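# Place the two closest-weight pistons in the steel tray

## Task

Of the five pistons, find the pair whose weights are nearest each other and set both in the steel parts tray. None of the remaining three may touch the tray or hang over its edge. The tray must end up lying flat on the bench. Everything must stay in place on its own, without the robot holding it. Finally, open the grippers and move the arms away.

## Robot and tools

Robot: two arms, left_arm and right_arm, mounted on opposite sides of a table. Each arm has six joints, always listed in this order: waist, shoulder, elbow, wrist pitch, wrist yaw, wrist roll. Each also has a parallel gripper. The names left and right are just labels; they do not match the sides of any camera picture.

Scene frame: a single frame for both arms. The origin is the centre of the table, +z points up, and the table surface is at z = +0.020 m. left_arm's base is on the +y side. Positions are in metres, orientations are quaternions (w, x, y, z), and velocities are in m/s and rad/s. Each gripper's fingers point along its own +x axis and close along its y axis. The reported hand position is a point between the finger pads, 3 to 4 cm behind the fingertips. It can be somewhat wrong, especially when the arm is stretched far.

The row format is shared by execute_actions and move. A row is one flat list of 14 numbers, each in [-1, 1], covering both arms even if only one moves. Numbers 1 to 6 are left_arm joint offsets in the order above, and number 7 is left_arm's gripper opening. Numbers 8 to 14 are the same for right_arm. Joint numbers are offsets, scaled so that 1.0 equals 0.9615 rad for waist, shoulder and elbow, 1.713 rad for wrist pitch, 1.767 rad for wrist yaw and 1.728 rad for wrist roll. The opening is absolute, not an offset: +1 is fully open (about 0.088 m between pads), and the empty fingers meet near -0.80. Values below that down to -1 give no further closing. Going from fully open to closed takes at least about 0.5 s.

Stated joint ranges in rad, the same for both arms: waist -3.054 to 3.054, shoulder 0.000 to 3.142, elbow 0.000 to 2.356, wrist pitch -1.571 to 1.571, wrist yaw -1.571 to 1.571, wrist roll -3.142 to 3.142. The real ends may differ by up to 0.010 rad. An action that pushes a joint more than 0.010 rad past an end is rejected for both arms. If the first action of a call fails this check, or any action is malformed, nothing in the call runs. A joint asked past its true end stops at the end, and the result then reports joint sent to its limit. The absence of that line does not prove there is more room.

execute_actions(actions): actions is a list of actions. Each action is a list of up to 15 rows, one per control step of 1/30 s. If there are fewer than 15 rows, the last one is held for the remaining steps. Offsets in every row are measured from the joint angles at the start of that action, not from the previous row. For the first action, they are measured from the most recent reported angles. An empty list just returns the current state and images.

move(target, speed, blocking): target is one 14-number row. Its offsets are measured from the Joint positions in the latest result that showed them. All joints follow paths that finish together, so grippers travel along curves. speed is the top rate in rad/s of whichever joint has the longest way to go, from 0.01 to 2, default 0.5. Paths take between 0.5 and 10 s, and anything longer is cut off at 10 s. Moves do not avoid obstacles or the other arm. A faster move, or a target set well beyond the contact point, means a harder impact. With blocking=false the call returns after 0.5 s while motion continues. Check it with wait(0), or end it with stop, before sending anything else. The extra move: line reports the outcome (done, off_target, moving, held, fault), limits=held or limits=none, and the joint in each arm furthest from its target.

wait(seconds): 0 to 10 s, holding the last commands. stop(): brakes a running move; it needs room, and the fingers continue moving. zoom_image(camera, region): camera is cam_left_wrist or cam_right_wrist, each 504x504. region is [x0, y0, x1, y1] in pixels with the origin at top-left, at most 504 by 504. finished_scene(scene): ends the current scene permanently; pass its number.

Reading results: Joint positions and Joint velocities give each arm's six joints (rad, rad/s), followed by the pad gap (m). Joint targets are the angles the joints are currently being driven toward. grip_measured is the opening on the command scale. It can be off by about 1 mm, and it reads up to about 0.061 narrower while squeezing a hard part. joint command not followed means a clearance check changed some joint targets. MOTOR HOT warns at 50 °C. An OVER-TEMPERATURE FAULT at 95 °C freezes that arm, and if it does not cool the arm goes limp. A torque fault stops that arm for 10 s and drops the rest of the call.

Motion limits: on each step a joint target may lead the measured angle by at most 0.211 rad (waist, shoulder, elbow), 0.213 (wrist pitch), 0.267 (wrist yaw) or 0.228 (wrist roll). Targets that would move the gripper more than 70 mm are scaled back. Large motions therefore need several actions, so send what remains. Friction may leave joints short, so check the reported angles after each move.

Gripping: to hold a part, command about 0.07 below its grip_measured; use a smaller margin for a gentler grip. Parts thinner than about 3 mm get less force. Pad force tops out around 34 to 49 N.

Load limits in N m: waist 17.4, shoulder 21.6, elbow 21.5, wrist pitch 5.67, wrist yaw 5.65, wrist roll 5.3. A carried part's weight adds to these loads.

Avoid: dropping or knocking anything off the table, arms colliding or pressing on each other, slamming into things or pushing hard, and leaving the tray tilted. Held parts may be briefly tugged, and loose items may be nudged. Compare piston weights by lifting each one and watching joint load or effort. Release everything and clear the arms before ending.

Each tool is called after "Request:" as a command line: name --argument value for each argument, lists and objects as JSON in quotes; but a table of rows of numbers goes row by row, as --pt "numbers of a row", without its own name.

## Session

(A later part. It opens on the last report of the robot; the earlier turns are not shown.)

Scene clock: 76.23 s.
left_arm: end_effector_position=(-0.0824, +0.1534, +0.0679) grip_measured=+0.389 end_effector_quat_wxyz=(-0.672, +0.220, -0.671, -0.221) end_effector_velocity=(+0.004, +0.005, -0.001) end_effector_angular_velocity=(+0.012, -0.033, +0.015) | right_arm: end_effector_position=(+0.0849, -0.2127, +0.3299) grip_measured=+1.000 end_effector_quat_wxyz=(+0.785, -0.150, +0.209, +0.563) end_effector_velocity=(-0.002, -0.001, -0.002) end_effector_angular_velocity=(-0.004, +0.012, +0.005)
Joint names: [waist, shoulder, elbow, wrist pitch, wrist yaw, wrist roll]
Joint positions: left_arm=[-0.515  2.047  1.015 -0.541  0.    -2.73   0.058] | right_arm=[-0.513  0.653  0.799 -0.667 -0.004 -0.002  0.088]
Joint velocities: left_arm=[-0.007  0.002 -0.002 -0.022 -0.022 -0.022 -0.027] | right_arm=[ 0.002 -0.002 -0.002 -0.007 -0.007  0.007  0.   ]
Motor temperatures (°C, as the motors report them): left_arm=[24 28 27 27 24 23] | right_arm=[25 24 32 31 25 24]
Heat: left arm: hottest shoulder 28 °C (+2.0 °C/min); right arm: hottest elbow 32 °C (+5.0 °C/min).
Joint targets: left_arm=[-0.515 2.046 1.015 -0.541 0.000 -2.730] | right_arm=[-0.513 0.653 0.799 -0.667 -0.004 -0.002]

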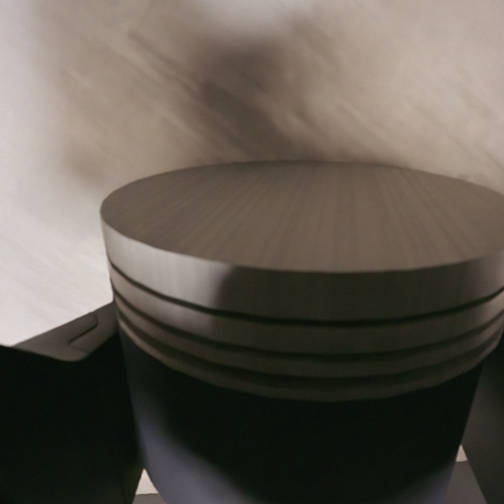

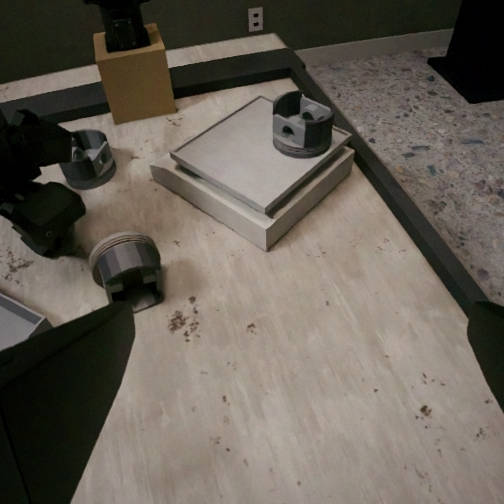

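Request:
execute_actions --actions '[[[0,0,0,0,0,0,0.3,0,0,0,0,0,0,1],[0,0,0,0,0,0,0.27,0,0,0,0,0,0,1],[0,0,0,0,0,0,0.24,0,0,0,0,0,0,1],[0,0,0,0,0,0,0.21,0,0,0,0,0,0,1],[0,0,0,0,0,0,0.18,0,0,0,0,0,0,1]]]'

Scene clock: 77.00 s.
left_arm: end_effector_position=(-0.0824, +0.1535, +0.0679) grip_measured=+0.318 end_effector_quat_wxyz=(-0.672, +0.220, -0.671, -0.221) end_effector_velocity=(-0.001, +0.003, +0.000) end_effector_angular_velocity=(+0.010, +0.003, -0.010) | right_arm: end_effector_position=(+0.0849, -0.2127, +0.3299) grip_measured=+1.000 end_effector_quat_wxyz=(+0.785, -0.150, +0.209, +0.563) end_effector_velocity=(+0.002, -0.004, -0.005) end_effector_angular_velocity=(-0.024, -0.002, -0.010)
Joint names: [waist, shoulder, elbow, wrist pitch, wrist yaw, wrist roll]
Joint positions: left_arm=[-0.515  2.047  1.015 -0.541  0.001 -2.73   0.055] | right_arm=[-0.513  0.653  0.799 -0.667 -0.004 -0.002  0.088]
Joint velocities: left_arm=[-0.002 -0.002 -0.002 -0.007  0.007  0.007 -0.   ] | right_arm=[-0.007 -0.002 -0.002 -0.022  0.007 -0.007  0.   ]
Motor temperatures (°C, as the motors report them): left_arm=[24 28 27 27 24 23] | right_arm=[25 24 32 31 25 24]
Heat: left arm: hottest shoulder 28 °C (+2.0 °C/min); right arm: hottest elbow 32 °C (+5.1 °C/min).
Joint targets: left_arm=[-0.515 2.047 1.015 -0.541 0.000 -2.730] | right_arm=[-0.513 0.653 0.799 -0.667 -0.004 -0.002]

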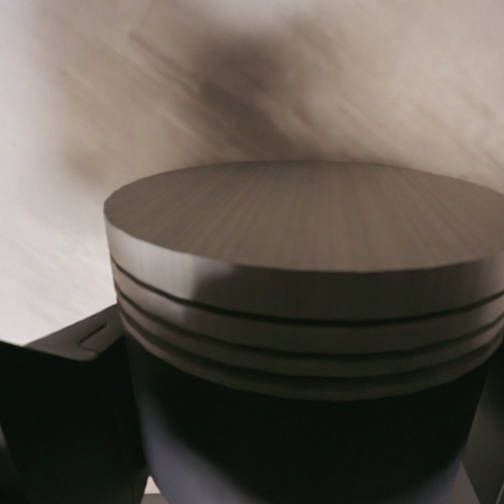

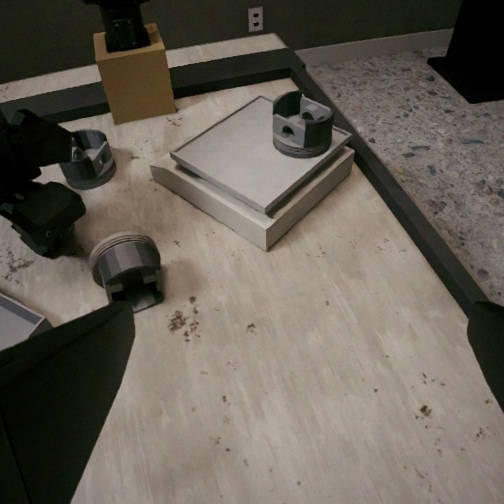

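Request:
move --target '[0,-0.293,0.082,-0.196,0,-0.1,0.22, 0,0,0,0,0,0,1]' --speed 0.5

Scene clock: 79.17 s.
left_arm: end_effector_position=(-0.0736, +0.1687, +0.1592) grip_measured=+0.318 end_effector_quat_wxyz=(-0.651, +0.276, -0.650, -0.278) end_effector_velocity=(+0.001, +0.002, +0.000) end_effector_angular_velocity=(+0.003, -0.010, +0.005) | right_arm: end_effector_position=(+0.0849, -0.2127, +0.3299) grip_measured=+1.000 end_effector_quat_wxyz=(+0.785, -0.150, +0.209, +0.563) end_effector_velocity=(-0.001, -0.000, -0.003) end_effector_angular_velocity=(-0.021, -0.023, +0.022)
Joint names: [waist, shoulder, elbow, wrist pitch, wrist yaw, wrist roll]
Joint positions: left_arm=[-0.515  1.779  1.08  -0.873  0.001 -2.9    0.055] | right_arm=[-0.513  0.653  0.799 -0.667 -0.004 -0.002  0.088]
Joint velocities: left_arm=[-0.002 -0.002 -0.002 -0.007 -0.007 -0.007 -0.   ] | right_arm=[-0.002  0.002 -0.002 -0.007 -0.007 -0.037  0.   ]
Motor temperatures (°C, as the motors report them): left_arm=[24 29 27 27 24 23] | right_arm=[25 24 32 32 25 24]
Heat: left arm: hottest shoulder 29 °C (+2.0 °C/min); right arm: hottest elbow 32 °C (+5.1 °C/min).
Joint targets: left_arm=[-0.515 1.765 1.094 -0.877 0.001 -2.903] | right_arm=[-0.513 0.653 0.799 -0.667 -0.004 -0.002]
move: off_target (left_arm); limits=none; left_arm: farthest joint: the shoulder, 0.014 radians from its target (0.281 radians at the start); right_arm: farthest joint: the waist, 0.000 radians from its target (0.000 radians at the start)

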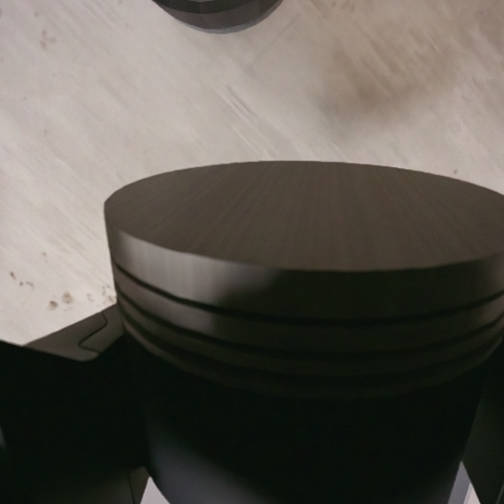

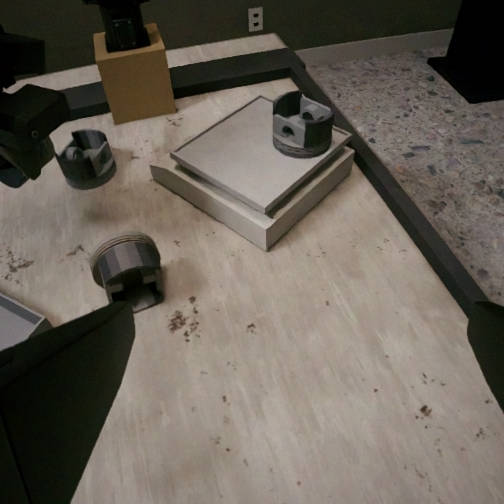

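Request:
move --target '[0.918,-0.097,-0.153,0.036,0,-0.13,0.22, 0,0,0,0,0,0,1]' --speed 0.9

Scene clock: 81.20 s.
left_arm: end_effector_position=(+0.1717, +0.1729, +0.1498) grip_measured=+0.318 end_effector_quat_wxyz=(-0.410, +0.576, -0.409, -0.577) end_effector_velocity=(+0.002, +0.003, -0.001) end_effector_angular_velocity=(+0.019, -0.016, +0.020) | right_arm: end_effector_position=(+0.0849, -0.2127, +0.3299) grip_measured=+1.000 end_effector_quat_wxyz=(+0.785, -0.150, +0.209, +0.563) end_effector_velocity=(-0.002, -0.001, -0.002) end_effector_angular_velocity=(-0.004, +0.012, +0.005)
Joint names: [waist, shoulder, elbow, wrist pitch, wrist yaw, wrist roll]
Joint positions: left_arm=[ 0.365  1.698  0.941 -0.814 -0.    -3.122  0.055] | right_arm=[-0.513  0.653  0.799 -0.667 -0.004 -0.002  0.088]
Joint velocities: left_arm=[-0.002  0.002 -0.002 -0.007 -0.022 -0.022  0.   ] | right_arm=[ 0.002 -0.002 -0.002 -0.007 -0.007  0.007  0.   ]
Motor temperatures (°C, as the motors report them): left_arm=[24 29 27 27 24 23] | right_arm=[25 24 32 32 25 24]
Heat: left arm: hottest shoulder 29 °C (+2.0 °C/min); right arm: hottest elbow 32 °C (+5.1 °C/min).
Joint targets: left_arm=[0.368 1.686 0.933 -0.811 0.001 -3.125] | right_arm=[-0.513 0.653 0.799 -0.667 -0.004 -0.002]
move: off_target (left_arm); limits=none; left_arm: farthest joint: the shoulder, 0.013 radians from its target (0.093 radians at the start); right_arm: farthest joint: the waist, 0.000 radians from its target (0.000 radians at the start)

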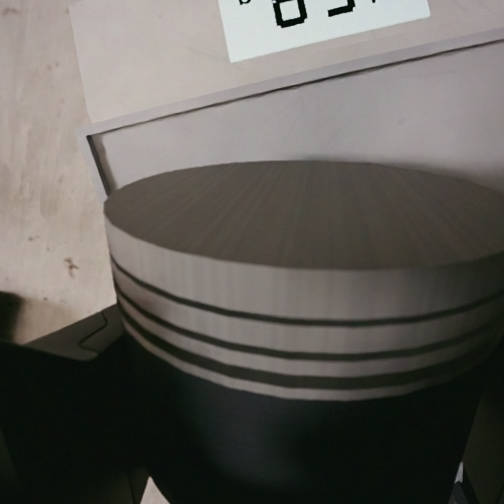

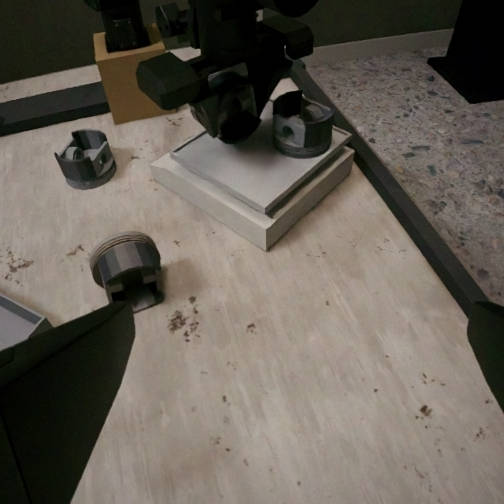

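Request:
move --target '[0,-0.019,-0.109,0.054,0,0,0.22, 0,0,0,0,0,0,1]' --speed 0.15

Scene clock: 83.00 s.
left_arm: end_effector_position=(+0.1668, +0.1860, +0.1307) grip_measured=+0.318 end_effector_quat_wxyz=(-0.410, +0.576, -0.409, -0.577) end_effector_velocity=(+0.001, +0.005, -0.002) end_effector_angular_velocity=(+0.024, -0.015, -0.010) | right_arm: end_effector_position=(+0.0849, -0.2127, +0.3299) grip_measured=+1.000 end_effector_quat_wxyz=(+0.785, -0.150, +0.209, +0.563) end_effector_velocity=(+0.001, -0.002, -0.001) end_effector_angular_velocity=(-0.006, -0.009, -0.005)
Joint names: [waist, shoulder, elbow, wrist pitch, wrist yaw, wrist roll]
Joint positions: left_arm=[ 0.365  1.692  0.844 -0.724 -0.    -3.122  0.055] | right_arm=[-0.513  0.653  0.799 -0.667 -0.004 -0.002  0.088]
Joint velocities: left_arm=[-0.002  0.002 -0.007 -0.007 -0.022  0.007 -0.   ] | right_arm=[-0.002 -0.007 -0.002 -0.007  0.007 -0.007  0.   ]
Motor temperatures (°C, as the motors report them): left_arm=[24 29 27 27 24 23] | right_arm=[25 24 32 32 25 24]
Heat: left arm: hottest shoulder 29 °C (+2.0 °C/min); right arm: hottest elbow 32 °C (+5.1 °C/min).
Joint targets: left_arm=[0.365 1.680 0.836 -0.721 -0.000 -3.122] | right_arm=[-0.513 0.653 0.799 -0.667 -0.004 -0.002]
move: off_target (left_arm); limits=none; left_arm: farthest joint: the shoulder, 0.012 radians from its target (0.019 radians at the start); right_arm: farthest joint: the waist, 0.000 radians from its target (0.000 radians at the start)

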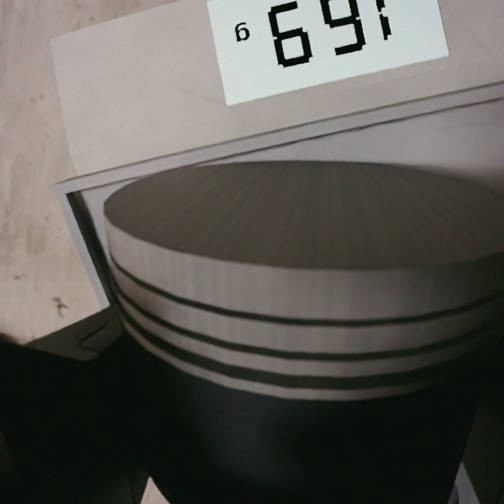

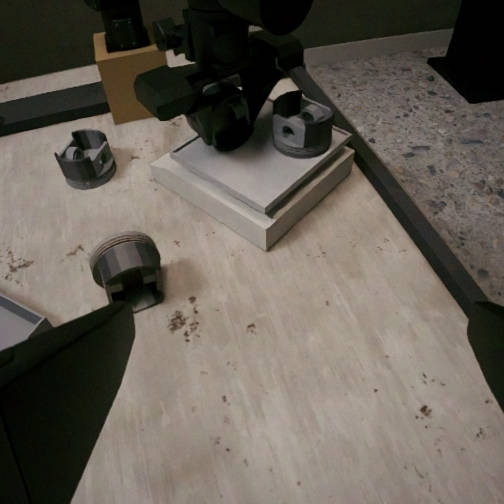

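Request:
execute_actions --actions '[[[0,-0.012,-0.01,0.002,0,0,0.22,0,0,0,0,0,0,1],[0,-0.012,-0.013,0.003,0,0,0.22,0,0,0,0,0,0,1],[0,-0.012,-0.016,0.004,0,0,0.22,0,0,0,0,0,0,1],[0,-0.012,-0.018,0.005,0,0,0.22,0,0,0,0,0,0,1],[0,-0.012,-0.02,0.006,0,0,0.22,0,0,0,0,0,0,1],[0,-0.012,-0.02,0.006,0,0,0.22,0,0,0,0,0,0,1],[0,-0.012,-0.02,0.006,0,0,0.3,0,0,0,0,0,0,1],[0,-0.012,-0.02,0.006,0,0,0.34,0,0,0,0,0,0,1],[0,-0.012,-0.02,0.006,0,0,0.38,0,0,0,0,0,0,1],[0,-0.012,-0.02,0.006,0,0,0.44,0,0,0,0,0,0,1],[0,-0.012,-0.02,0.006,0,0,0.5,0,0,0,0,0,0,1],[0,-0.012,-0.02,0.006,0,0,0.55,0,0,0,0,0,0,1]]]'

Request:
wait --seconds 1

Scene clock: 84.00 s.
left_arm: end_effector_position=(+0.1663, +0.1873, +0.1297) grip_measured=+0.494 end_effector_quat_wxyz=(-0.409, +0.577, -0.410, -0.576) end_effector_velocity=(+0.001, +0.006, +0.000) end_effector_angular_velocity=(+0.028, -0.013, +0.020) | right_arm: end_effector_position=(+0.0849, -0.2127, +0.3299) grip_measured=+1.000 end_effector_quat_wxyz=(+0.785, -0.150, +0.209, +0.563) end_effector_velocity=(-0.002, -0.003, -0.004) end_effector_angular_velocity=(-0.021, -0.009, +0.015)
Joint names: [waist, shoulder, elbow, wrist pitch, wrist yaw, wrist roll]
Joint positions: left_arm=[ 0.365  1.688  0.834 -0.716 -0.    -3.122  0.063] | right_arm=[-0.513  0.653  0.799 -0.667 -0.004 -0.002  0.088]
Joint velocities: left_arm=[-0.002 -0.002 -0.002 -0.022 -0.022 -0.022  0.025] | right_arm=[-0.002 -0.007 -0.002 -0.022 -0.007 -0.022  0.   ]
Motor temperatures (°C, as the motors report them): left_arm=[24 29 27 27 24 23] | right_arm=[25 24 32 32 25 24]
Heat: left arm: hottest shoulder 29 °C (+2.0 °C/min); right arm: hottest elbow 32 °C (+5.1 °C/min).
Joint targets: left_arm=[0.365 1.680 0.825 -0.714 -0.000 -3.122] | right_arm=[-0.513 0.653 0.799 -0.667 -0.004 -0.002]

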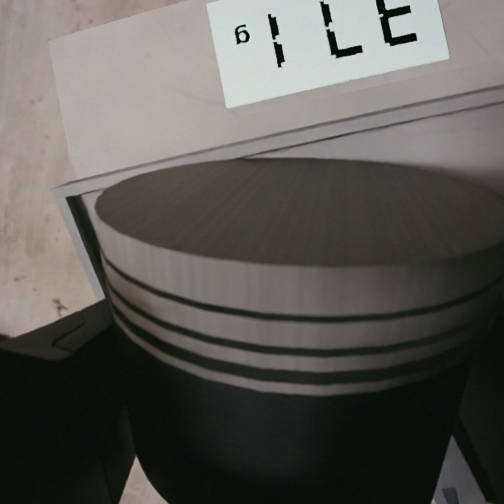

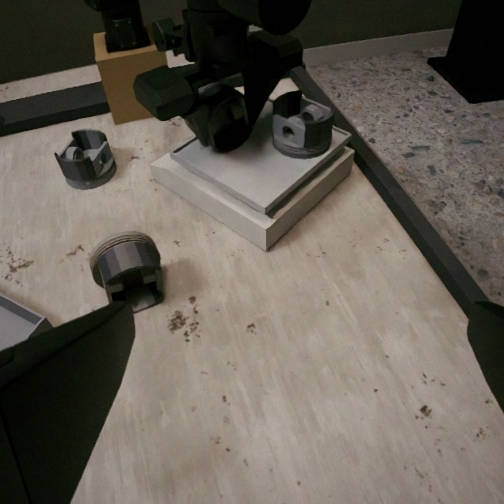

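Scene clock: 85.00 s.
left_arm: end_effector_position=(+0.1663, +0.1873, +0.1297) grip_measured=+0.547 end_effector_quat_wxyz=(-0.409, +0.577, -0.410, -0.576) end_effector_velocity=(+0.000, +0.001, +0.001) end_effector_angular_velocity=(+0.005, -0.006, -0.010) | right_arm: end_effector_position=(+0.0849, -0.2127, +0.3299) grip_measured=+1.000 end_effector_quat_wxyz=(+0.785, -0.150, +0.209, +0.563) end_effector_velocity=(-0.003, -0.000, -0.004) end_effector_angular_velocity=(-0.010, +0.008, +0.020)
Joint names: [waist, shoulder, elbow, wrist pitch, wrist yaw, wrist roll]
Joint positions: left_arm=[ 0.365  1.688  0.834 -0.716 -0.    -3.122  0.066] | right_arm=[-0.513  0.653  0.799 -0.667 -0.004 -0.002  0.088]
Joint velocities: left_arm=[-0.002 -0.002  0.002 -0.007 -0.007  0.007  0.   ] | right_arm=[-0.002 -0.002 -0.007 -0.007 -0.022 -0.007  0.   ]
Motor temperatures (°C, as the motors report them): left_arm=[24 29 27 27 24 23] | right_arm=[25 24 32 32 25 24]
Heat: left arm: hottest shoulder 29 °C (+2.0 °C/min); right arm: hottest elbow 32 °C (+5.1 °C/min).
Joint targets: left_arm=[0.365 1.680 0.825 -0.714 -0.000 -3.122] | right_arm=[-0.513 0.653 0.799 -0.667 -0.004 -0.002]
wait: 1.00 s; at rest by 0.33 s

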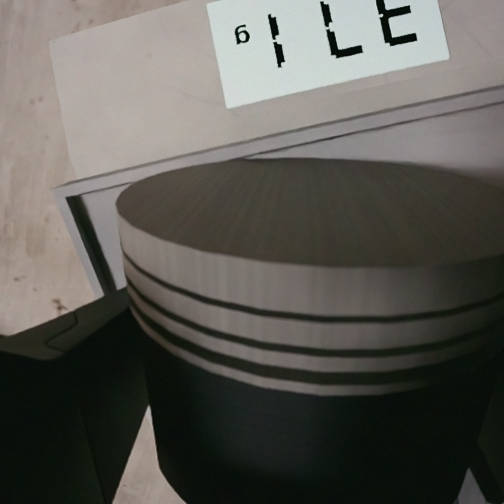

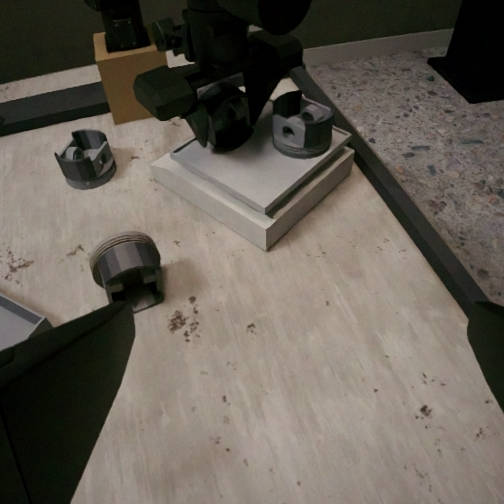

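Request:
execute_actions --actions '[[[0,0,0,0,0,0,0.5,0,0,0,0,0,0,1],[0,0,0,0,0,0,0.46,0,0,0,0,0,0,1],[0,0,0,0,0,0,0.42,0,0,0,0,0,0,1],[0,0,0,0,0,0,0.39,0,0,0,0,0,0,1],[0,0,0,0,0,0,0.36,0,0,0,0,0,0,1],[0,0,0,0,0,0,0.33,0,0,0,0,0,0,1],[0,0,0,0,0,0,0.3,0,0,0,0,0,0,1],[0,0,0,0,0,0,0.27,0,0,0,0,0,0,1],[0,0,0,0,0,0,0.24,0,0,0,0,0,0,1],[0,0,0,0,0,0,0.22,0,0,0,0,0,0,1]]]'

Request:
move --target '[0,-0.05,0.085,-0.063,0,0,0.22, 0,0,0,0,0,0,1]' --speed 0.4

Scene clock: 86.60 s.
left_arm: end_effector_position=(+0.1674, +0.1877, +0.1297) grip_measured=+0.286 end_effector_quat_wxyz=(-0.411, +0.578, -0.408, -0.575) end_effector_velocity=(+0.001, -0.000, -0.001) end_effector_angular_velocity=(+0.000, -0.008, +0.020) | right_arm: end_effector_position=(+0.0849, -0.2127, +0.3299) grip_measured=+1.000 end_effector_quat_wxyz=(+0.785, -0.150, +0.209, +0.563) end_effector_velocity=(+0.000, -0.001, -0.002) end_effector_angular_velocity=(-0.014, -0.019, +0.007)
Joint names: [waist, shoulder, elbow, wrist pitch, wrist yaw, wrist roll]
Joint positions: left_arm=[ 0.366  1.688  0.834 -0.716 -0.005 -3.122  0.053] | right_arm=[-0.513  0.653  0.799 -0.667 -0.004 -0.002  0.088]
Joint velocities: left_arm=[-0.002  0.002 -0.002  0.007 -0.007 -0.022 -0.   ] | right_arm=[ 0.002 -0.002 -0.002 -0.007  0.007 -0.022  0.   ]
Motor temperatures (°C, as the motors report them): left_arm=[24 29 27 27 24 23] | right_arm=[25 24 32 32 25 24]
Heat: left arm: hottest shoulder 29 °C (+2.0 °C/min); right arm: hottest elbow 32 °C (+5.0 °C/min).
Joint targets: left_arm=[0.365 1.688 0.834 -0.716 0.000 -3.122] | right_arm=[-0.513 0.653 0.799 -0.667 -0.004 -0.002]

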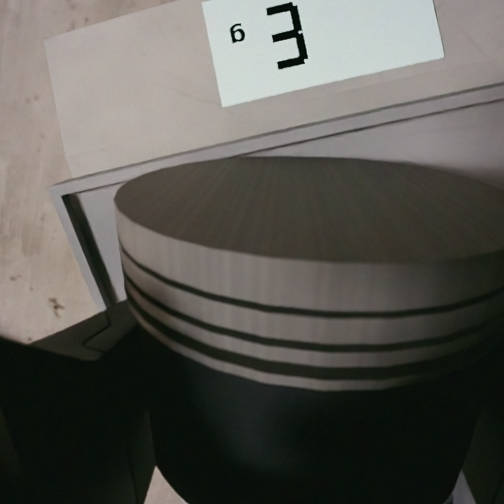

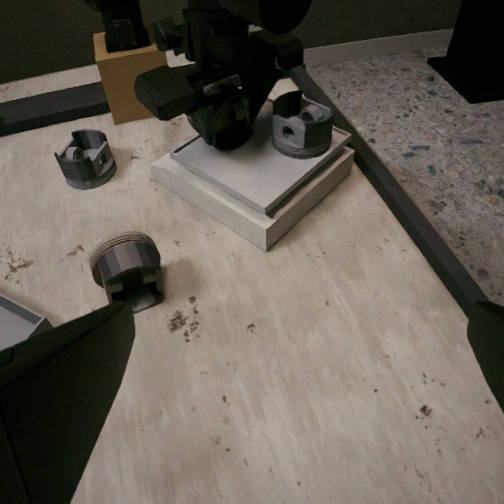

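Scene clock: 87.53 s.
left_arm: end_effector_position=(+0.1687, +0.1842, +0.1526) grip_measured=+0.286 end_effector_quat_wxyz=(-0.411, +0.577, -0.407, -0.576) end_effector_velocity=(+0.002, -0.000, +0.000) end_effector_angular_velocity=(-0.004, -0.009, +0.010) | right_arm: end_effector_position=(+0.0849, -0.2127, +0.3299) grip_measured=+1.000 end_effector_quat_wxyz=(+0.785, -0.150, +0.209, +0.563) end_effector_velocity=(-0.003, +0.000, -0.003) end_effector_angular_velocity=(-0.010, +0.008, +0.020)
Joint names: [waist, shoulder, elbow, wrist pitch, wrist yaw, wrist roll]
Joint positions: left_arm=[ 0.366  1.651  0.9   -0.821 -0.005 -3.122  0.053] | right_arm=[-0.513  0.653  0.799 -0.667 -0.004 -0.002  0.088]
Joint velocities: left_arm=[ 0.002 -0.002 -0.002  0.007 -0.007 -0.007 -0.   ] | right_arm=[-0.002  0.002 -0.002 -0.007 -0.022 -0.007  0.   ]
Motor temperatures (°C, as the motors report them): left_arm=[24 29 27 27 24 23] | right_arm=[25 24 32 32 25 24]
Heat: left arm: hottest shoulder 29 °C (+2.0 °C/min); right arm: hottest elbow 32 °C (+5.0 °C/min).
Joint targets: left_arm=[0.366 1.640 0.916 -0.824 -0.005 -3.122] | right_arm=[-0.513 0.653 0.799 -0.667 -0.004 -0.002]
move: off_target (left_arm); limits=none; left_arm: farthest joint: the elbow, 0.015 radians from its target (0.081 radians at the start); right_arm: farthest joint: the waist, 0.000 radians from its target (0.000 radians at the start)

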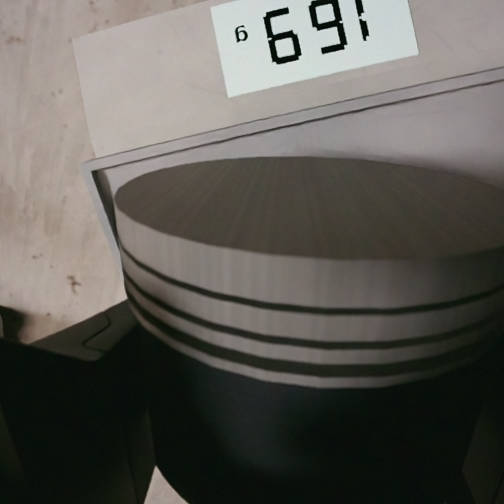

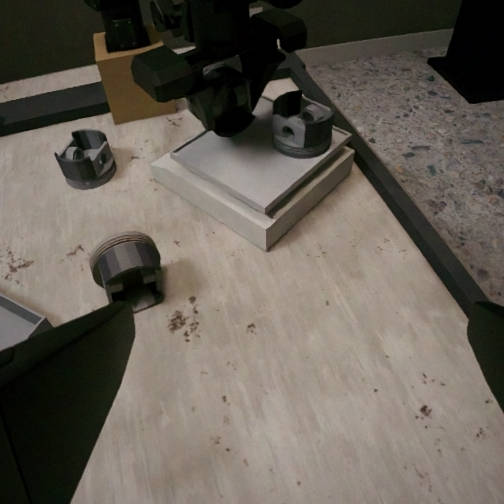

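Request:
move --target '[-0.64,0,0,0,0,0,0.21, 0,0,0,0,0,0,1]' --speed 0.8

Scene clock: 89.30 s.
left_arm: end_effector_position=(+0.0115, +0.1758, +0.1526) grip_measured=+0.286 end_effector_quat_wxyz=(-0.565, +0.428, -0.563, -0.425) end_effector_velocity=(-0.002, -0.000, +0.000) end_effector_angular_velocity=(-0.005, +0.009, +0.005) | right_arm: end_effector_position=(+0.0849, -0.2127, +0.3299) grip_measured=+1.000 end_effector_quat_wxyz=(+0.785, -0.150, +0.209, +0.563) end_effector_velocity=(-0.001, -0.001, -0.002) end_effector_angular_velocity=(-0.004, +0.012, +0.000)
Joint names: [waist, shoulder, elbow, wrist pitch, wrist yaw, wrist roll]
Joint positions: left_arm=[-0.246  1.651  0.9   -0.821 -0.005 -3.122  0.053] | right_arm=[-0.513  0.653  0.799 -0.667 -0.004 -0.002  0.088]
Joint velocities: left_arm=[-0.002 -0.002 -0.002  0.007  0.007 -0.007 -0.   ] | right_arm=[-0.002 -0.002 -0.002 -0.007 -0.007  0.007  0.   ]
Motor temperatures (°C, as the motors report them): left_arm=[24 29 27 27 24 23] | right_arm=[25 24 32 32 25 24]
Heat: left arm: hottest shoulder 29 °C (+2.0 °C/min); right arm: hottest elbow 32 °C (+5.0 °C/min).
Joint targets: left_arm=[-0.250 1.651 0.900 -0.821 -0.005 -3.122] | right_arm=[-0.513 0.653 0.799 -0.667 -0.004 -0.002]
move: done; limits=none; left_arm: farthest joint: the waist, 0.003 radians from its target (0.615 radians at the start); right_arm: farthest joint: the waist, 0.000 radians from its target (0.000 radians at the start)

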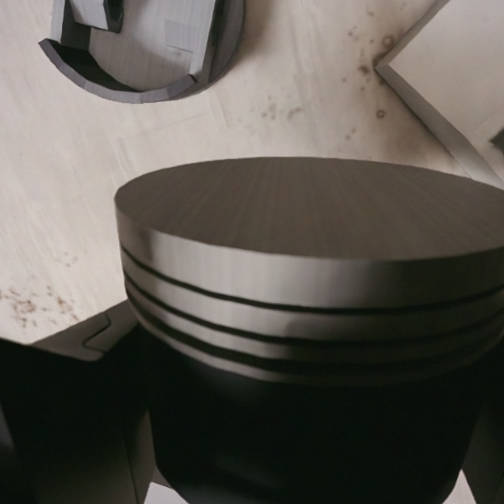

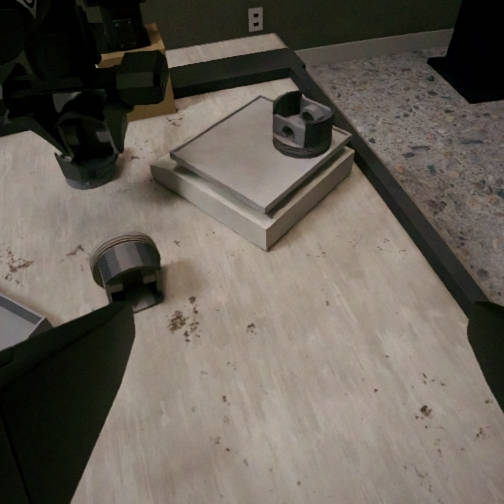

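Request:
move --target '[0,0.283,-0.091,0.205,0,0,0.21, 0,0,0,0,0,0,1]' --speed 0.4

Scene clock: 91.07 s.
left_arm: end_effector_position=(+0.0081, +0.1628, +0.0698) grip_measured=+0.286 end_effector_quat_wxyz=(-0.565, +0.428, -0.563, -0.425) end_effector_velocity=(+0.002, +0.002, -0.001) end_effector_angular_velocity=(+0.010, -0.010, +0.039) | right_arm: end_effector_position=(+0.0849, -0.2127, +0.3299) grip_measured=+1.000 end_effector_quat_wxyz=(+0.785, -0.150, +0.209, +0.563) end_effector_velocity=(-0.001, -0.000, -0.003) end_effector_angular_velocity=(-0.008, +0.013, +0.000)
Joint names: [waist, shoulder, elbow, wrist pitch, wrist yaw, wrist roll]
Joint positions: left_arm=[-0.246  1.919  0.819 -0.472 -0.005 -3.122  0.053] | right_arm=[-0.513  0.653  0.799 -0.667 -0.004 -0.002  0.088]
Joint velocities: left_arm=[ 0.002  0.002 -0.002 -0.007 -0.007 -0.037 -0.   ] | right_arm=[-0.002  0.002 -0.002 -0.007 -0.007  0.007  0.   ]
Motor temperatures (°C, as the motors report them): left_arm=[24 29 27 27 24 23] | right_arm=[25 24 32 32 25 24]
Heat: left arm: hottest shoulder 29 °C (+2.0 °C/min); right arm: hottest elbow 32 °C (+4.1 °C/min).
Joint targets: left_arm=[-0.246 1.923 0.813 -0.470 -0.005 -3.122] | right_arm=[-0.513 0.653 0.799 -0.667 -0.004 -0.002]
move: done; limits=none; left_arm: farthest joint: the elbow, 0.007 radians from its target (0.088 radians at the start); right_arm: farthest joint: the waist, 0.000 radians from its target (0.000 radians at the start)

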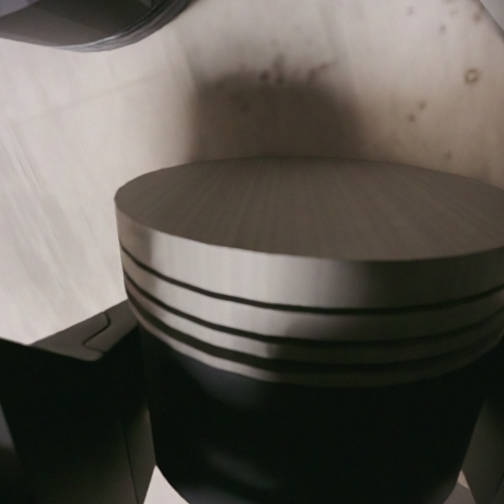

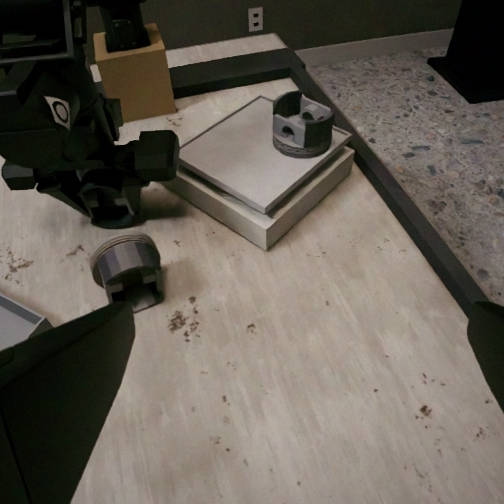

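Request:
execute_actions --actions '[[[0,0.006,-0.006,0.002,0,0,0.21,0,0,0,0,0,0,1],[0,0.009,-0.006,0.003,0,0,0.21,0,0,0,0,0,0,1],[0,0.012,-0.006,0.004,0,0,0.21,0,0,0,0,0,0,1],[0,0.012,-0.006,0.004,0,0,0.21,0,0,0,0,0,0,1],[0,0.012,-0.006,0.004,0,0,0.28,0,0,0,0,0,0,1],[0,0.012,-0.006,0.004,0,0,0.32,0,0,0,0,0,0,1],[0,0.012,-0.006,0.004,0,0,0.36,0,0,0,0,0,0,1],[0,0.012,-0.006,0.004,0,0,0.42,0,0,0,0,0,0,1],[0,0.012,-0.006,0.004,0,0,0.5,0,0,0,0,0,0,1],[0,0.012,-0.006,0.004,0,0,0.6,0,0,0,0,0,0,1],[0,0.012,-0.006,0.004,0,0,0.75,0,0,0,0,0,0,1],[0,0.012,-0.006,0.004,0,0,0.9,0,0,0,0,0,0,1],[0,0.012,-0.006,0.004,0,0,1,0,0,0,0,0,0,1]]]'

Request:
move --target '[0.097,0.1,0.79,-0.385,0.003,-0.008,1, 0,0,0,0,0,0,1]' --speed 0.9

Scene clock: 93.27 s.
left_arm: end_effector_position=(+0.0080, +0.1626, +0.0686) grip_measured=+0.831 end_effector_quat_wxyz=(-0.565, +0.428, -0.563, -0.425) end_effector_velocity=(+0.003, +0.001, +0.001) end_effector_angular_velocity=(-0.003, -0.022, +0.005) | right_arm: end_effector_position=(+0.0849, -0.2127, +0.3299) grip_measured=+1.000 end_effector_quat_wxyz=(+0.785, -0.150, +0.209, +0.563) end_effector_velocity=(-0.001, -0.001, -0.002) end_effector_angular_velocity=(-0.004, +0.012, +0.000)
Joint names: [waist, shoulder, elbow, wrist pitch, wrist yaw, wrist roll]
Joint positions: left_arm=[-0.246  1.923  0.819 -0.468 -0.005 -3.122  0.08 ] | right_arm=[-0.513  0.653  0.799 -0.667 -0.004 -0.002  0.088]
Joint velocities: left_arm=[-0.002 -0.007 -0.002 -0.007 -0.022 -0.007  0.076] | right_arm=[-0.002 -0.002 -0.002 -0.007 -0.007  0.007  0.   ]
Motor temperatures (°C, as the motors report them): left_arm=[24 29 27 27 24 23] | right_arm=[25 24 33 32 25 24]
Heat: left arm: hottest shoulder 29 °C (+2.0 °C/min); right arm: hottest elbow 33 °C (+5.0 °C/min).
Joint targets: left_arm=[-0.246 1.930 0.814 -0.466 -0.005 -3.122] | right_arm=[-0.513 0.653 0.799 -0.667 -0.004 -0.002]

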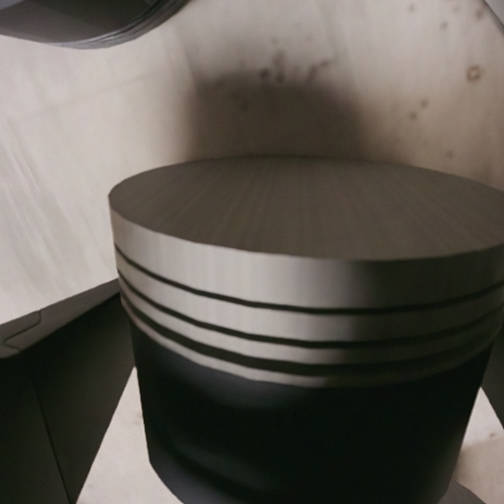

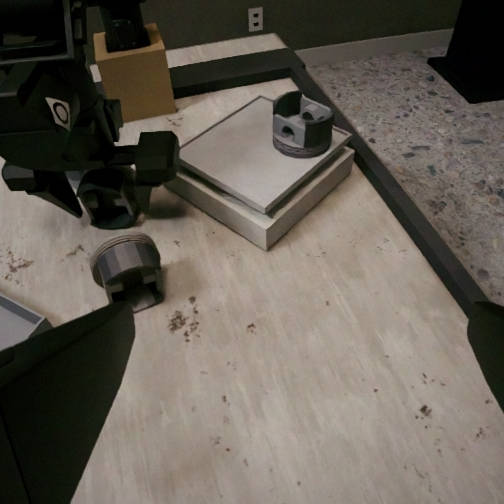

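Scene clock: 94.90 s.
left_arm: end_effector_position=(+0.0147, +0.0537, +0.2006) grip_measured=+0.989 end_effector_quat_wxyz=(-0.542, +0.456, -0.542, -0.453) end_effector_velocity=(-0.000, -0.002, +0.001) end_effector_angular_velocity=(-0.013, -0.005, +0.005) | right_arm: end_effector_position=(+0.0849, -0.2127, +0.3299) grip_measured=+1.000 end_effector_quat_wxyz=(+0.785, -0.150, +0.209, +0.563) end_effector_velocity=(+0.002, -0.000, +0.001) end_effector_angular_velocity=(+0.004, -0.012, -0.005)
Joint names: [waist, shoulder, elbow, wrist pitch, wrist yaw, wrist roll]
Joint positions: left_arm=[-0.156  2.01   1.567 -1.125 -0.003 -3.132  0.087] | right_arm=[-0.513  0.653  0.799 -0.667 -0.004 -0.002  0.088]
Joint velocities: left_arm=[-0.002 -0.002  0.002  0.007 -0.007 -0.007  0.   ] | right_arm=[-0.002 -0.002 -0.002  0.007  0.007 -0.007  0.   ]
Motor temperatures (°C, as the motors report them): left_arm=[24 29 27 27 24 23] | right_arm=[25 23 33 32 25 24]
Heat: left arm: hottest shoulder 29 °C (+2.0 °C/min); right arm: hottest elbow 33 °C (+5.1 °C/min).
Joint targets: left_arm=[-0.153 2.020 1.579 -1.128 0.000 -3.135] | right_arm=[-0.513 0.653 0.799 -0.667 -0.004 -0.002]
move: off_target (left_arm); limits=none; left_arm: farthest joint: the elbow, 0.012 radians from its target (0.759 radians at the start); right_arm: farthest joint: the waist, 0.000 radians from its target (0.000 radians at the start)

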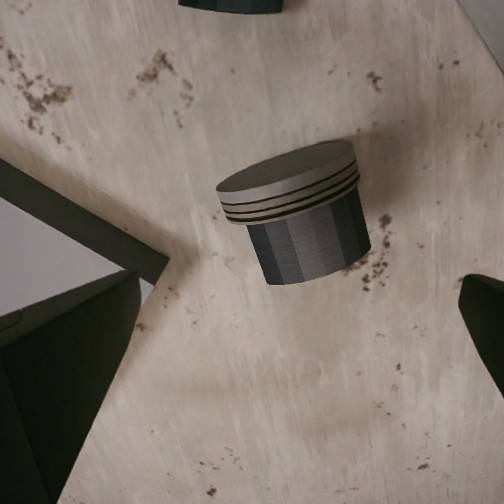

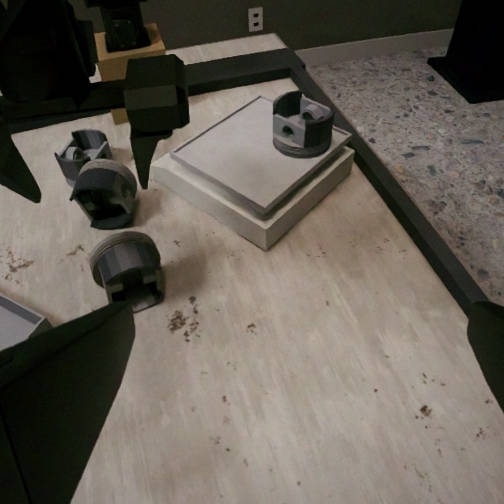

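Request:
move --target '[0.037,0.315,-0.127,0.237,0,0,1, 0,0,0,0,0,0,1]' --speed 0.4

Scene clock: 97.90 s.
left_arm: end_effector_position=(+0.0239, +0.0287, +0.0646) grip_measured=+0.989 end_effector_quat_wxyz=(-0.535, +0.464, -0.534, -0.463) end_effector_velocity=(+0.004, -0.002, +0.000) end_effector_angular_velocity=(-0.010, -0.021, +0.010) | right_arm: end_effector_position=(+0.0849, -0.2127, +0.3299) grip_measured=+1.000 end_effector_quat_wxyz=(+0.785, -0.150, +0.209, +0.563) end_effector_velocity=(-0.002, -0.003, -0.004) end_effector_angular_velocity=(-0.017, +0.003, +0.008)
Joint names: [waist, shoulder, elbow, wrist pitch, wrist yaw, wrist roll]
Joint positions: left_arm=[-0.123  2.303  1.454 -0.721 -0.003 -3.132  0.087] | right_arm=[-0.513  0.653  0.799 -0.667 -0.004 -0.002  0.088]
Joint velocities: left_arm=[ 0.002 -0.002 -0.002  0.007 -0.022 -0.007 -0.   ] | right_arm=[-0.002 -0.007 -0.002 -0.022 -0.007 -0.007  0.   ]
Motor temperatures (°C, as the motors report them): left_arm=[24 30 27 27 24 23] | right_arm=[25 23 33 33 25 24]
Heat: left arm: hottest shoulder 30 °C (+2.0 °C/min); right arm: hottest elbow 33 °C (+4.1 °C/min).
Joint targets: left_arm=[-0.121 2.313 1.444 -0.719 -0.003 -3.132] | right_arm=[-0.513 0.653 0.799 -0.667 -0.004 -0.002]
move: done; limits=none; left_arm: farthest joint: the shoulder, 0.009 radians from its target (0.302 radians at the start); right_arm: farthest joint: the waist, 0.000 radians from its target (0.000 radians at the start)

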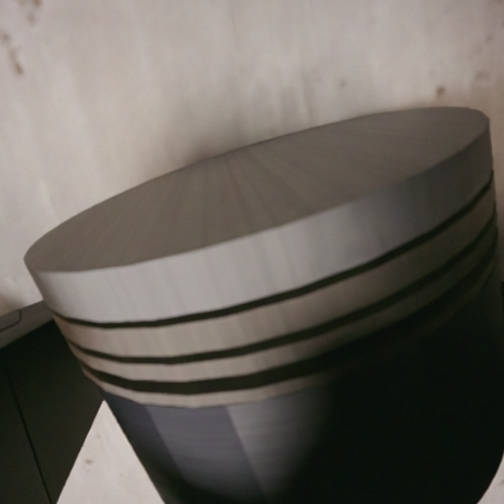

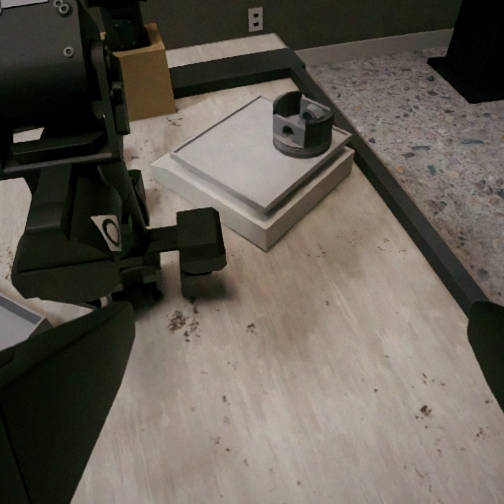

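Request:
execute_actions --actions '[[[0,0,0,0,0,0,0.93,0,0,0,0,0,0,1],[0,0,0,0,0,0,0.88,0,0,0,0,0,0,1],[0,0,0,0,0,0,0.84,0,0,0,0,0,0,1],[0,0,0,0,0,0,0.8,0,0,0,0,0,0,1],[0,0,0,0,0,0,0.76,0,0,0,0,0,0,1],[0,0,0,0,0,0,0.72,0,0,0,0,0,0,1],[0,0,0,0,0,0,0.68,0,0,0,0,0,0,1],[0,0,0,0,0,0,0.64,0,0,0,0,0,0,1],[0,0,0,0,0,0,0.6,0,0,0,0,0,0,1],[0,0,0,0,0,0,0.57,0,0,0,0,0,0,1],[0,0,0,0,0,0,0.54,0,0,0,0,0,0,1],[0,0,0,0,0,0,0.51,0,0,0,0,0,0,1],[0,0,0,0,0,0,0.48,0,0,0,0,0,0,1],[0,0,0,0,0,0,0.45,0,0,0,0,0,0,1],[0,0,0,0,0,0,0.42,0,0,0,0,0,0,1]],[[0,0,0,0,0,0,0.39,0,0,0,0,0,0,1],[0,0,0,0,0,0,0.36,0,0,0,0,0,0,1],[0,0,0,0,0,0,0.33,0,0,0,0,0,0,1],[0,0,0,0,0,0,0.3,0,0,0,0,0,0,1],[0,0,0,0,0,0,0.27,0,0,0,0,0,0,1],[0,0,0,0,0,0,0.24,0,0,0,0,0,0,1],[0,0,0,0,0,0,0.22,0,0,0,0,0,0,1]]]'

Scene clock: 99.60 s.
left_arm: end_effector_position=(+0.0238, +0.0287, +0.0646) grip_measured=+0.306 end_effector_quat_wxyz=(-0.535, +0.464, -0.534, -0.463) end_effector_velocity=(+0.003, +0.002, +0.000) end_effector_angular_velocity=(+0.004, -0.023, +0.005) | right_arm: end_effector_position=(+0.0849, -0.2127, +0.3299) grip_measured=+1.000 end_effector_quat_wxyz=(+0.785, -0.150, +0.209, +0.563) end_effector_velocity=(+0.001, -0.003, -0.005) end_effector_angular_velocity=(-0.020, +0.010, -0.012)
Joint names: [waist, shoulder, elbow, wrist pitch, wrist yaw, wrist roll]
Joint positions: left_arm=[-0.123  2.303  1.454 -0.721 -0.002 -3.132  0.054] | right_arm=[-0.513  0.653  0.799 -0.667 -0.004 -0.002  0.088]
Joint velocities: left_arm=[-0.002 -0.002 -0.002 -0.007 -0.022 -0.007 -0.   ] | right_arm=[-0.002 -0.002 -0.002 -0.022  0.007  0.007  0.   ]
Motor temperatures (°C, as the motors report them): left_arm=[24 30 27 27 24 23] | right_arm=[25 23 33 33 25 24]
Heat: left arm: hottest shoulder 30 °C (+2.0 °C/min); right arm: hottest elbow 33 °C (+4.0 °C/min).
Joint targets: left_arm=[-0.123 2.303 1.454 -0.721 -0.002 -3.132] | right_arm=[-0.513 0.653 0.799 -0.667 -0.004 -0.002]

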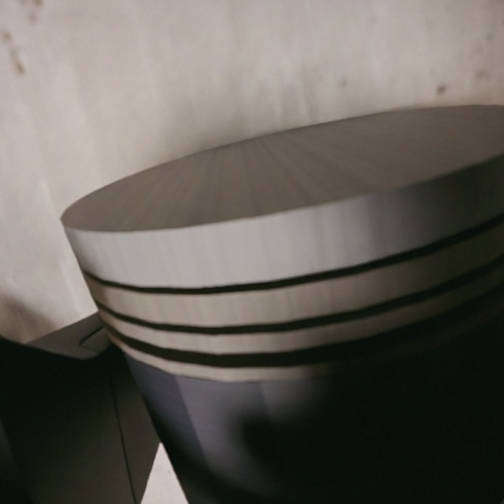

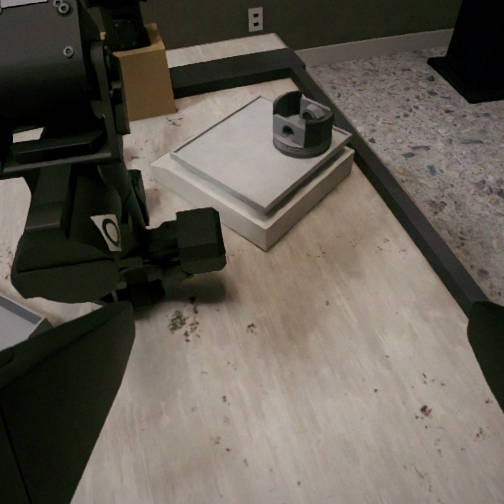

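Request:
move --target '[0,-0.346,-0.104,-0.1335,0,0,0.2, 0,0,0,0,0,0,1]' --speed 0.45

Scene clock: 101.33 s.
left_arm: end_effector_position=(+0.0294, +0.0710, +0.1599) grip_measured=+0.306 end_effector_quat_wxyz=(-0.534, +0.464, -0.534, -0.463) end_effector_velocity=(+0.003, +0.002, -0.001) end_effector_angular_velocity=(+0.009, -0.023, +0.005) | right_arm: end_effector_position=(+0.0849, -0.2127, +0.3299) grip_measured=+1.000 end_effector_quat_wxyz=(+0.785, -0.150, +0.209, +0.563) end_effector_velocity=(-0.001, -0.001, -0.002) end_effector_angular_velocity=(+0.000, +0.024, -0.007)
Joint names: [waist, shoulder, elbow, wrist pitch, wrist yaw, wrist roll]
Joint positions: left_arm=[-0.123  1.986  1.363 -0.947 -0.002 -3.132  0.054] | right_arm=[-0.513  0.653  0.799 -0.667 -0.004 -0.002  0.088]
Joint velocities: left_arm=[-0.002  0.002 -0.002 -0.007 -0.022 -0.007 -0.   ] | right_arm=[-0.002 -0.002 -0.002 -0.007 -0.007  0.022  0.   ]
Motor temperatures (°C, as the motors report them): left_arm=[24 31 27 27 24 23] | right_arm=[25 23 33 33 25 24]
Heat: left arm: hottest shoulder 31 °C (+3.0 °C/min); right arm: hottest elbow 33 °C (+4.0 °C/min).
Joint targets: left_arm=[-0.123 1.971 1.354 -0.950 -0.002 -3.132] | right_arm=[-0.513 0.653 0.799 -0.667 -0.004 -0.002]
move: off_target (left_arm); limits=none; left_arm: farthest joint: the shoulder, 0.016 radians from its target (0.333 radians at the start); right_arm: farthest joint: the waist, 0.000 radians from its target (0.000 radians at the start)

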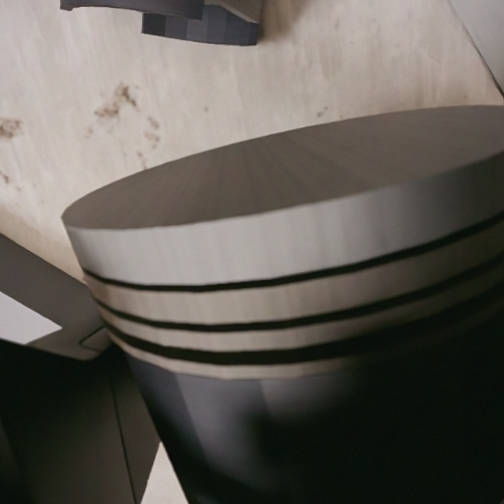

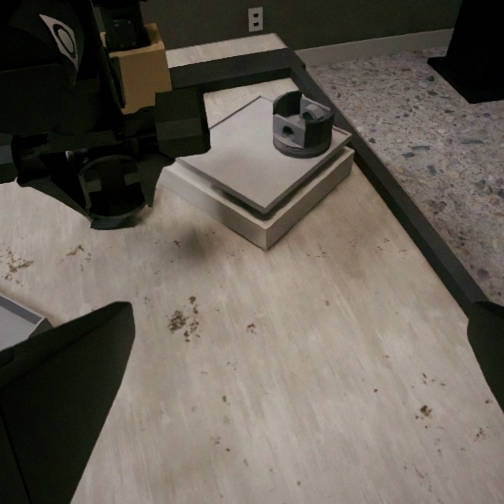

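Request:
move --target '[0.511,-0.342,-0.504,0.095,0,0,0.2, 0,0,0,0,0,0,1]' --speed 0.6

Scene clock: 103.53 s.
left_arm: end_effector_position=(+0.1685, +0.1824, +0.1454) grip_measured=+0.306 end_effector_quat_wxyz=(-0.406, +0.580, -0.407, -0.577) end_effector_velocity=(+0.004, +0.002, +0.000) end_effector_angular_velocity=(+0.001, -0.023, +0.010) | right_arm: end_effector_position=(+0.0849, -0.2127, +0.3299) grip_measured=+1.000 end_effector_quat_wxyz=(+0.785, -0.150, +0.209, +0.563) end_effector_velocity=(-0.002, -0.001, -0.003) end_effector_angular_velocity=(-0.009, -0.005, +0.023)
Joint names: [waist, shoulder, elbow, wrist pitch, wrist yaw, wrist roll]
Joint positions: left_arm=[ 0.365  1.669  0.887 -0.786 -0.002 -3.132  0.054] | right_arm=[-0.513  0.653  0.799 -0.667 -0.004 -0.002  0.088]
Joint velocities: left_arm=[ 0.002 -0.007 -0.007  0.007 -0.022 -0.007  0.   ] | right_arm=[-0.007 -0.007 -0.007 -0.007 -0.022 -0.022  0.   ]
Motor temperatures (°C, as the motors report them): left_arm=[24 31 27 27 24 23] | right_arm=[25 23 33 33 25 24]
Heat: left arm: hottest shoulder 31 °C (+3.0 °C/min); right arm: hottest elbow 33 °C (+4.0 °C/min).
Joint targets: left_arm=[0.368 1.657 0.878 -0.784 -0.002 -3.132] | right_arm=[-0.513 0.653 0.799 -0.667 -0.004 -0.002]
move: off_target (left_arm); limits=none; left_arm: farthest joint: the shoulder, 0.011 radians from its target (0.329 radians at the start); right_arm: farthest joint: the waist, 0.000 radians from its target (0.000 radians at the start)

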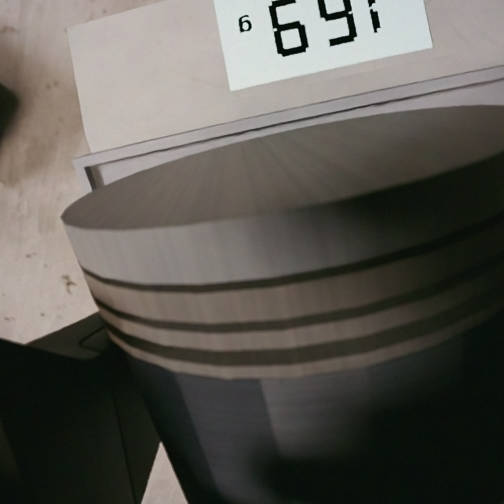

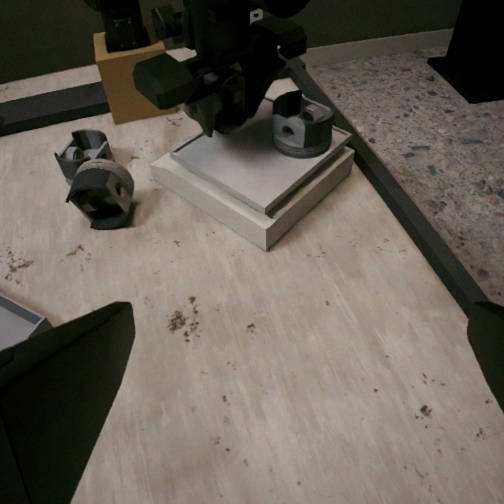

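Request:
move --target '[0,0.056,-0.0395,0.047,0,0,0.2, 0,0,0,0,0,0,1]' --speed 0.12

Scene clock: 105.07 s.
left_arm: end_effector_position=(+0.1691, +0.1808, +0.1272) grip_measured=+0.306 end_effector_quat_wxyz=(-0.406, +0.580, -0.406, -0.578) end_effector_velocity=(-0.002, +0.007, -0.002) end_effector_angular_velocity=(+0.032, +0.004, +0.005) | right_arm: end_effector_position=(+0.0849, -0.2127, +0.3299) grip_measured=+1.000 end_effector_quat_wxyz=(+0.785, -0.150, +0.209, +0.563) end_effector_velocity=(-0.001, -0.002, -0.001) end_effector_angular_velocity=(+0.001, +0.010, +0.000)
Joint names: [waist, shoulder, elbow, wrist pitch, wrist yaw, wrist roll]
Joint positions: left_arm=[ 0.365  1.718  0.857 -0.708 -0.002 -3.132  0.054] | right_arm=[-0.513  0.653  0.799 -0.667 -0.004 -0.002  0.088]
Joint velocities: left_arm=[-0.002  0.002 -0.007 -0.022 -0.007 -0.007 -0.   ] | right_arm=[-0.002 -0.007 -0.002 -0.007 -0.007  0.007  0.   ]
Motor temperatures (°C, as the motors report them): left_arm=[24 31 27 27 24 23] | right_arm=[25 23 33 33 25 24]
Heat: left arm: hottest shoulder 31 °C (+3.0 °C/min); right arm: hottest elbow 33 °C (+4.1 °C/min).
Joint targets: left_arm=[0.365 1.723 0.849 -0.706 -0.002 -3.132] | right_arm=[-0.513 0.653 0.799 -0.667 -0.004 -0.002]
move: done; limits=none; left_arm: farthest joint: the elbow, 0.008 radians from its target (0.038 radians at the start); right_arm: farthest joint: the waist, 0.000 radians from its target (0.000 radians at the start)

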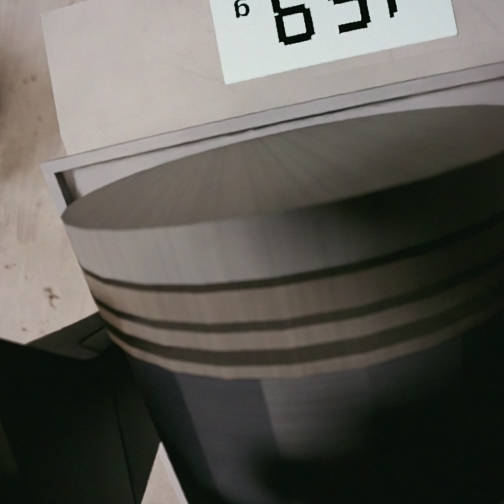

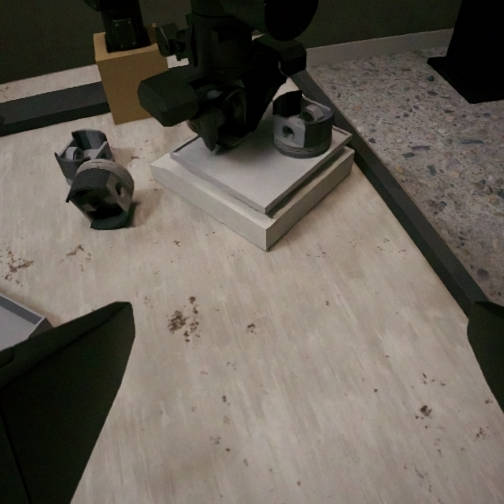

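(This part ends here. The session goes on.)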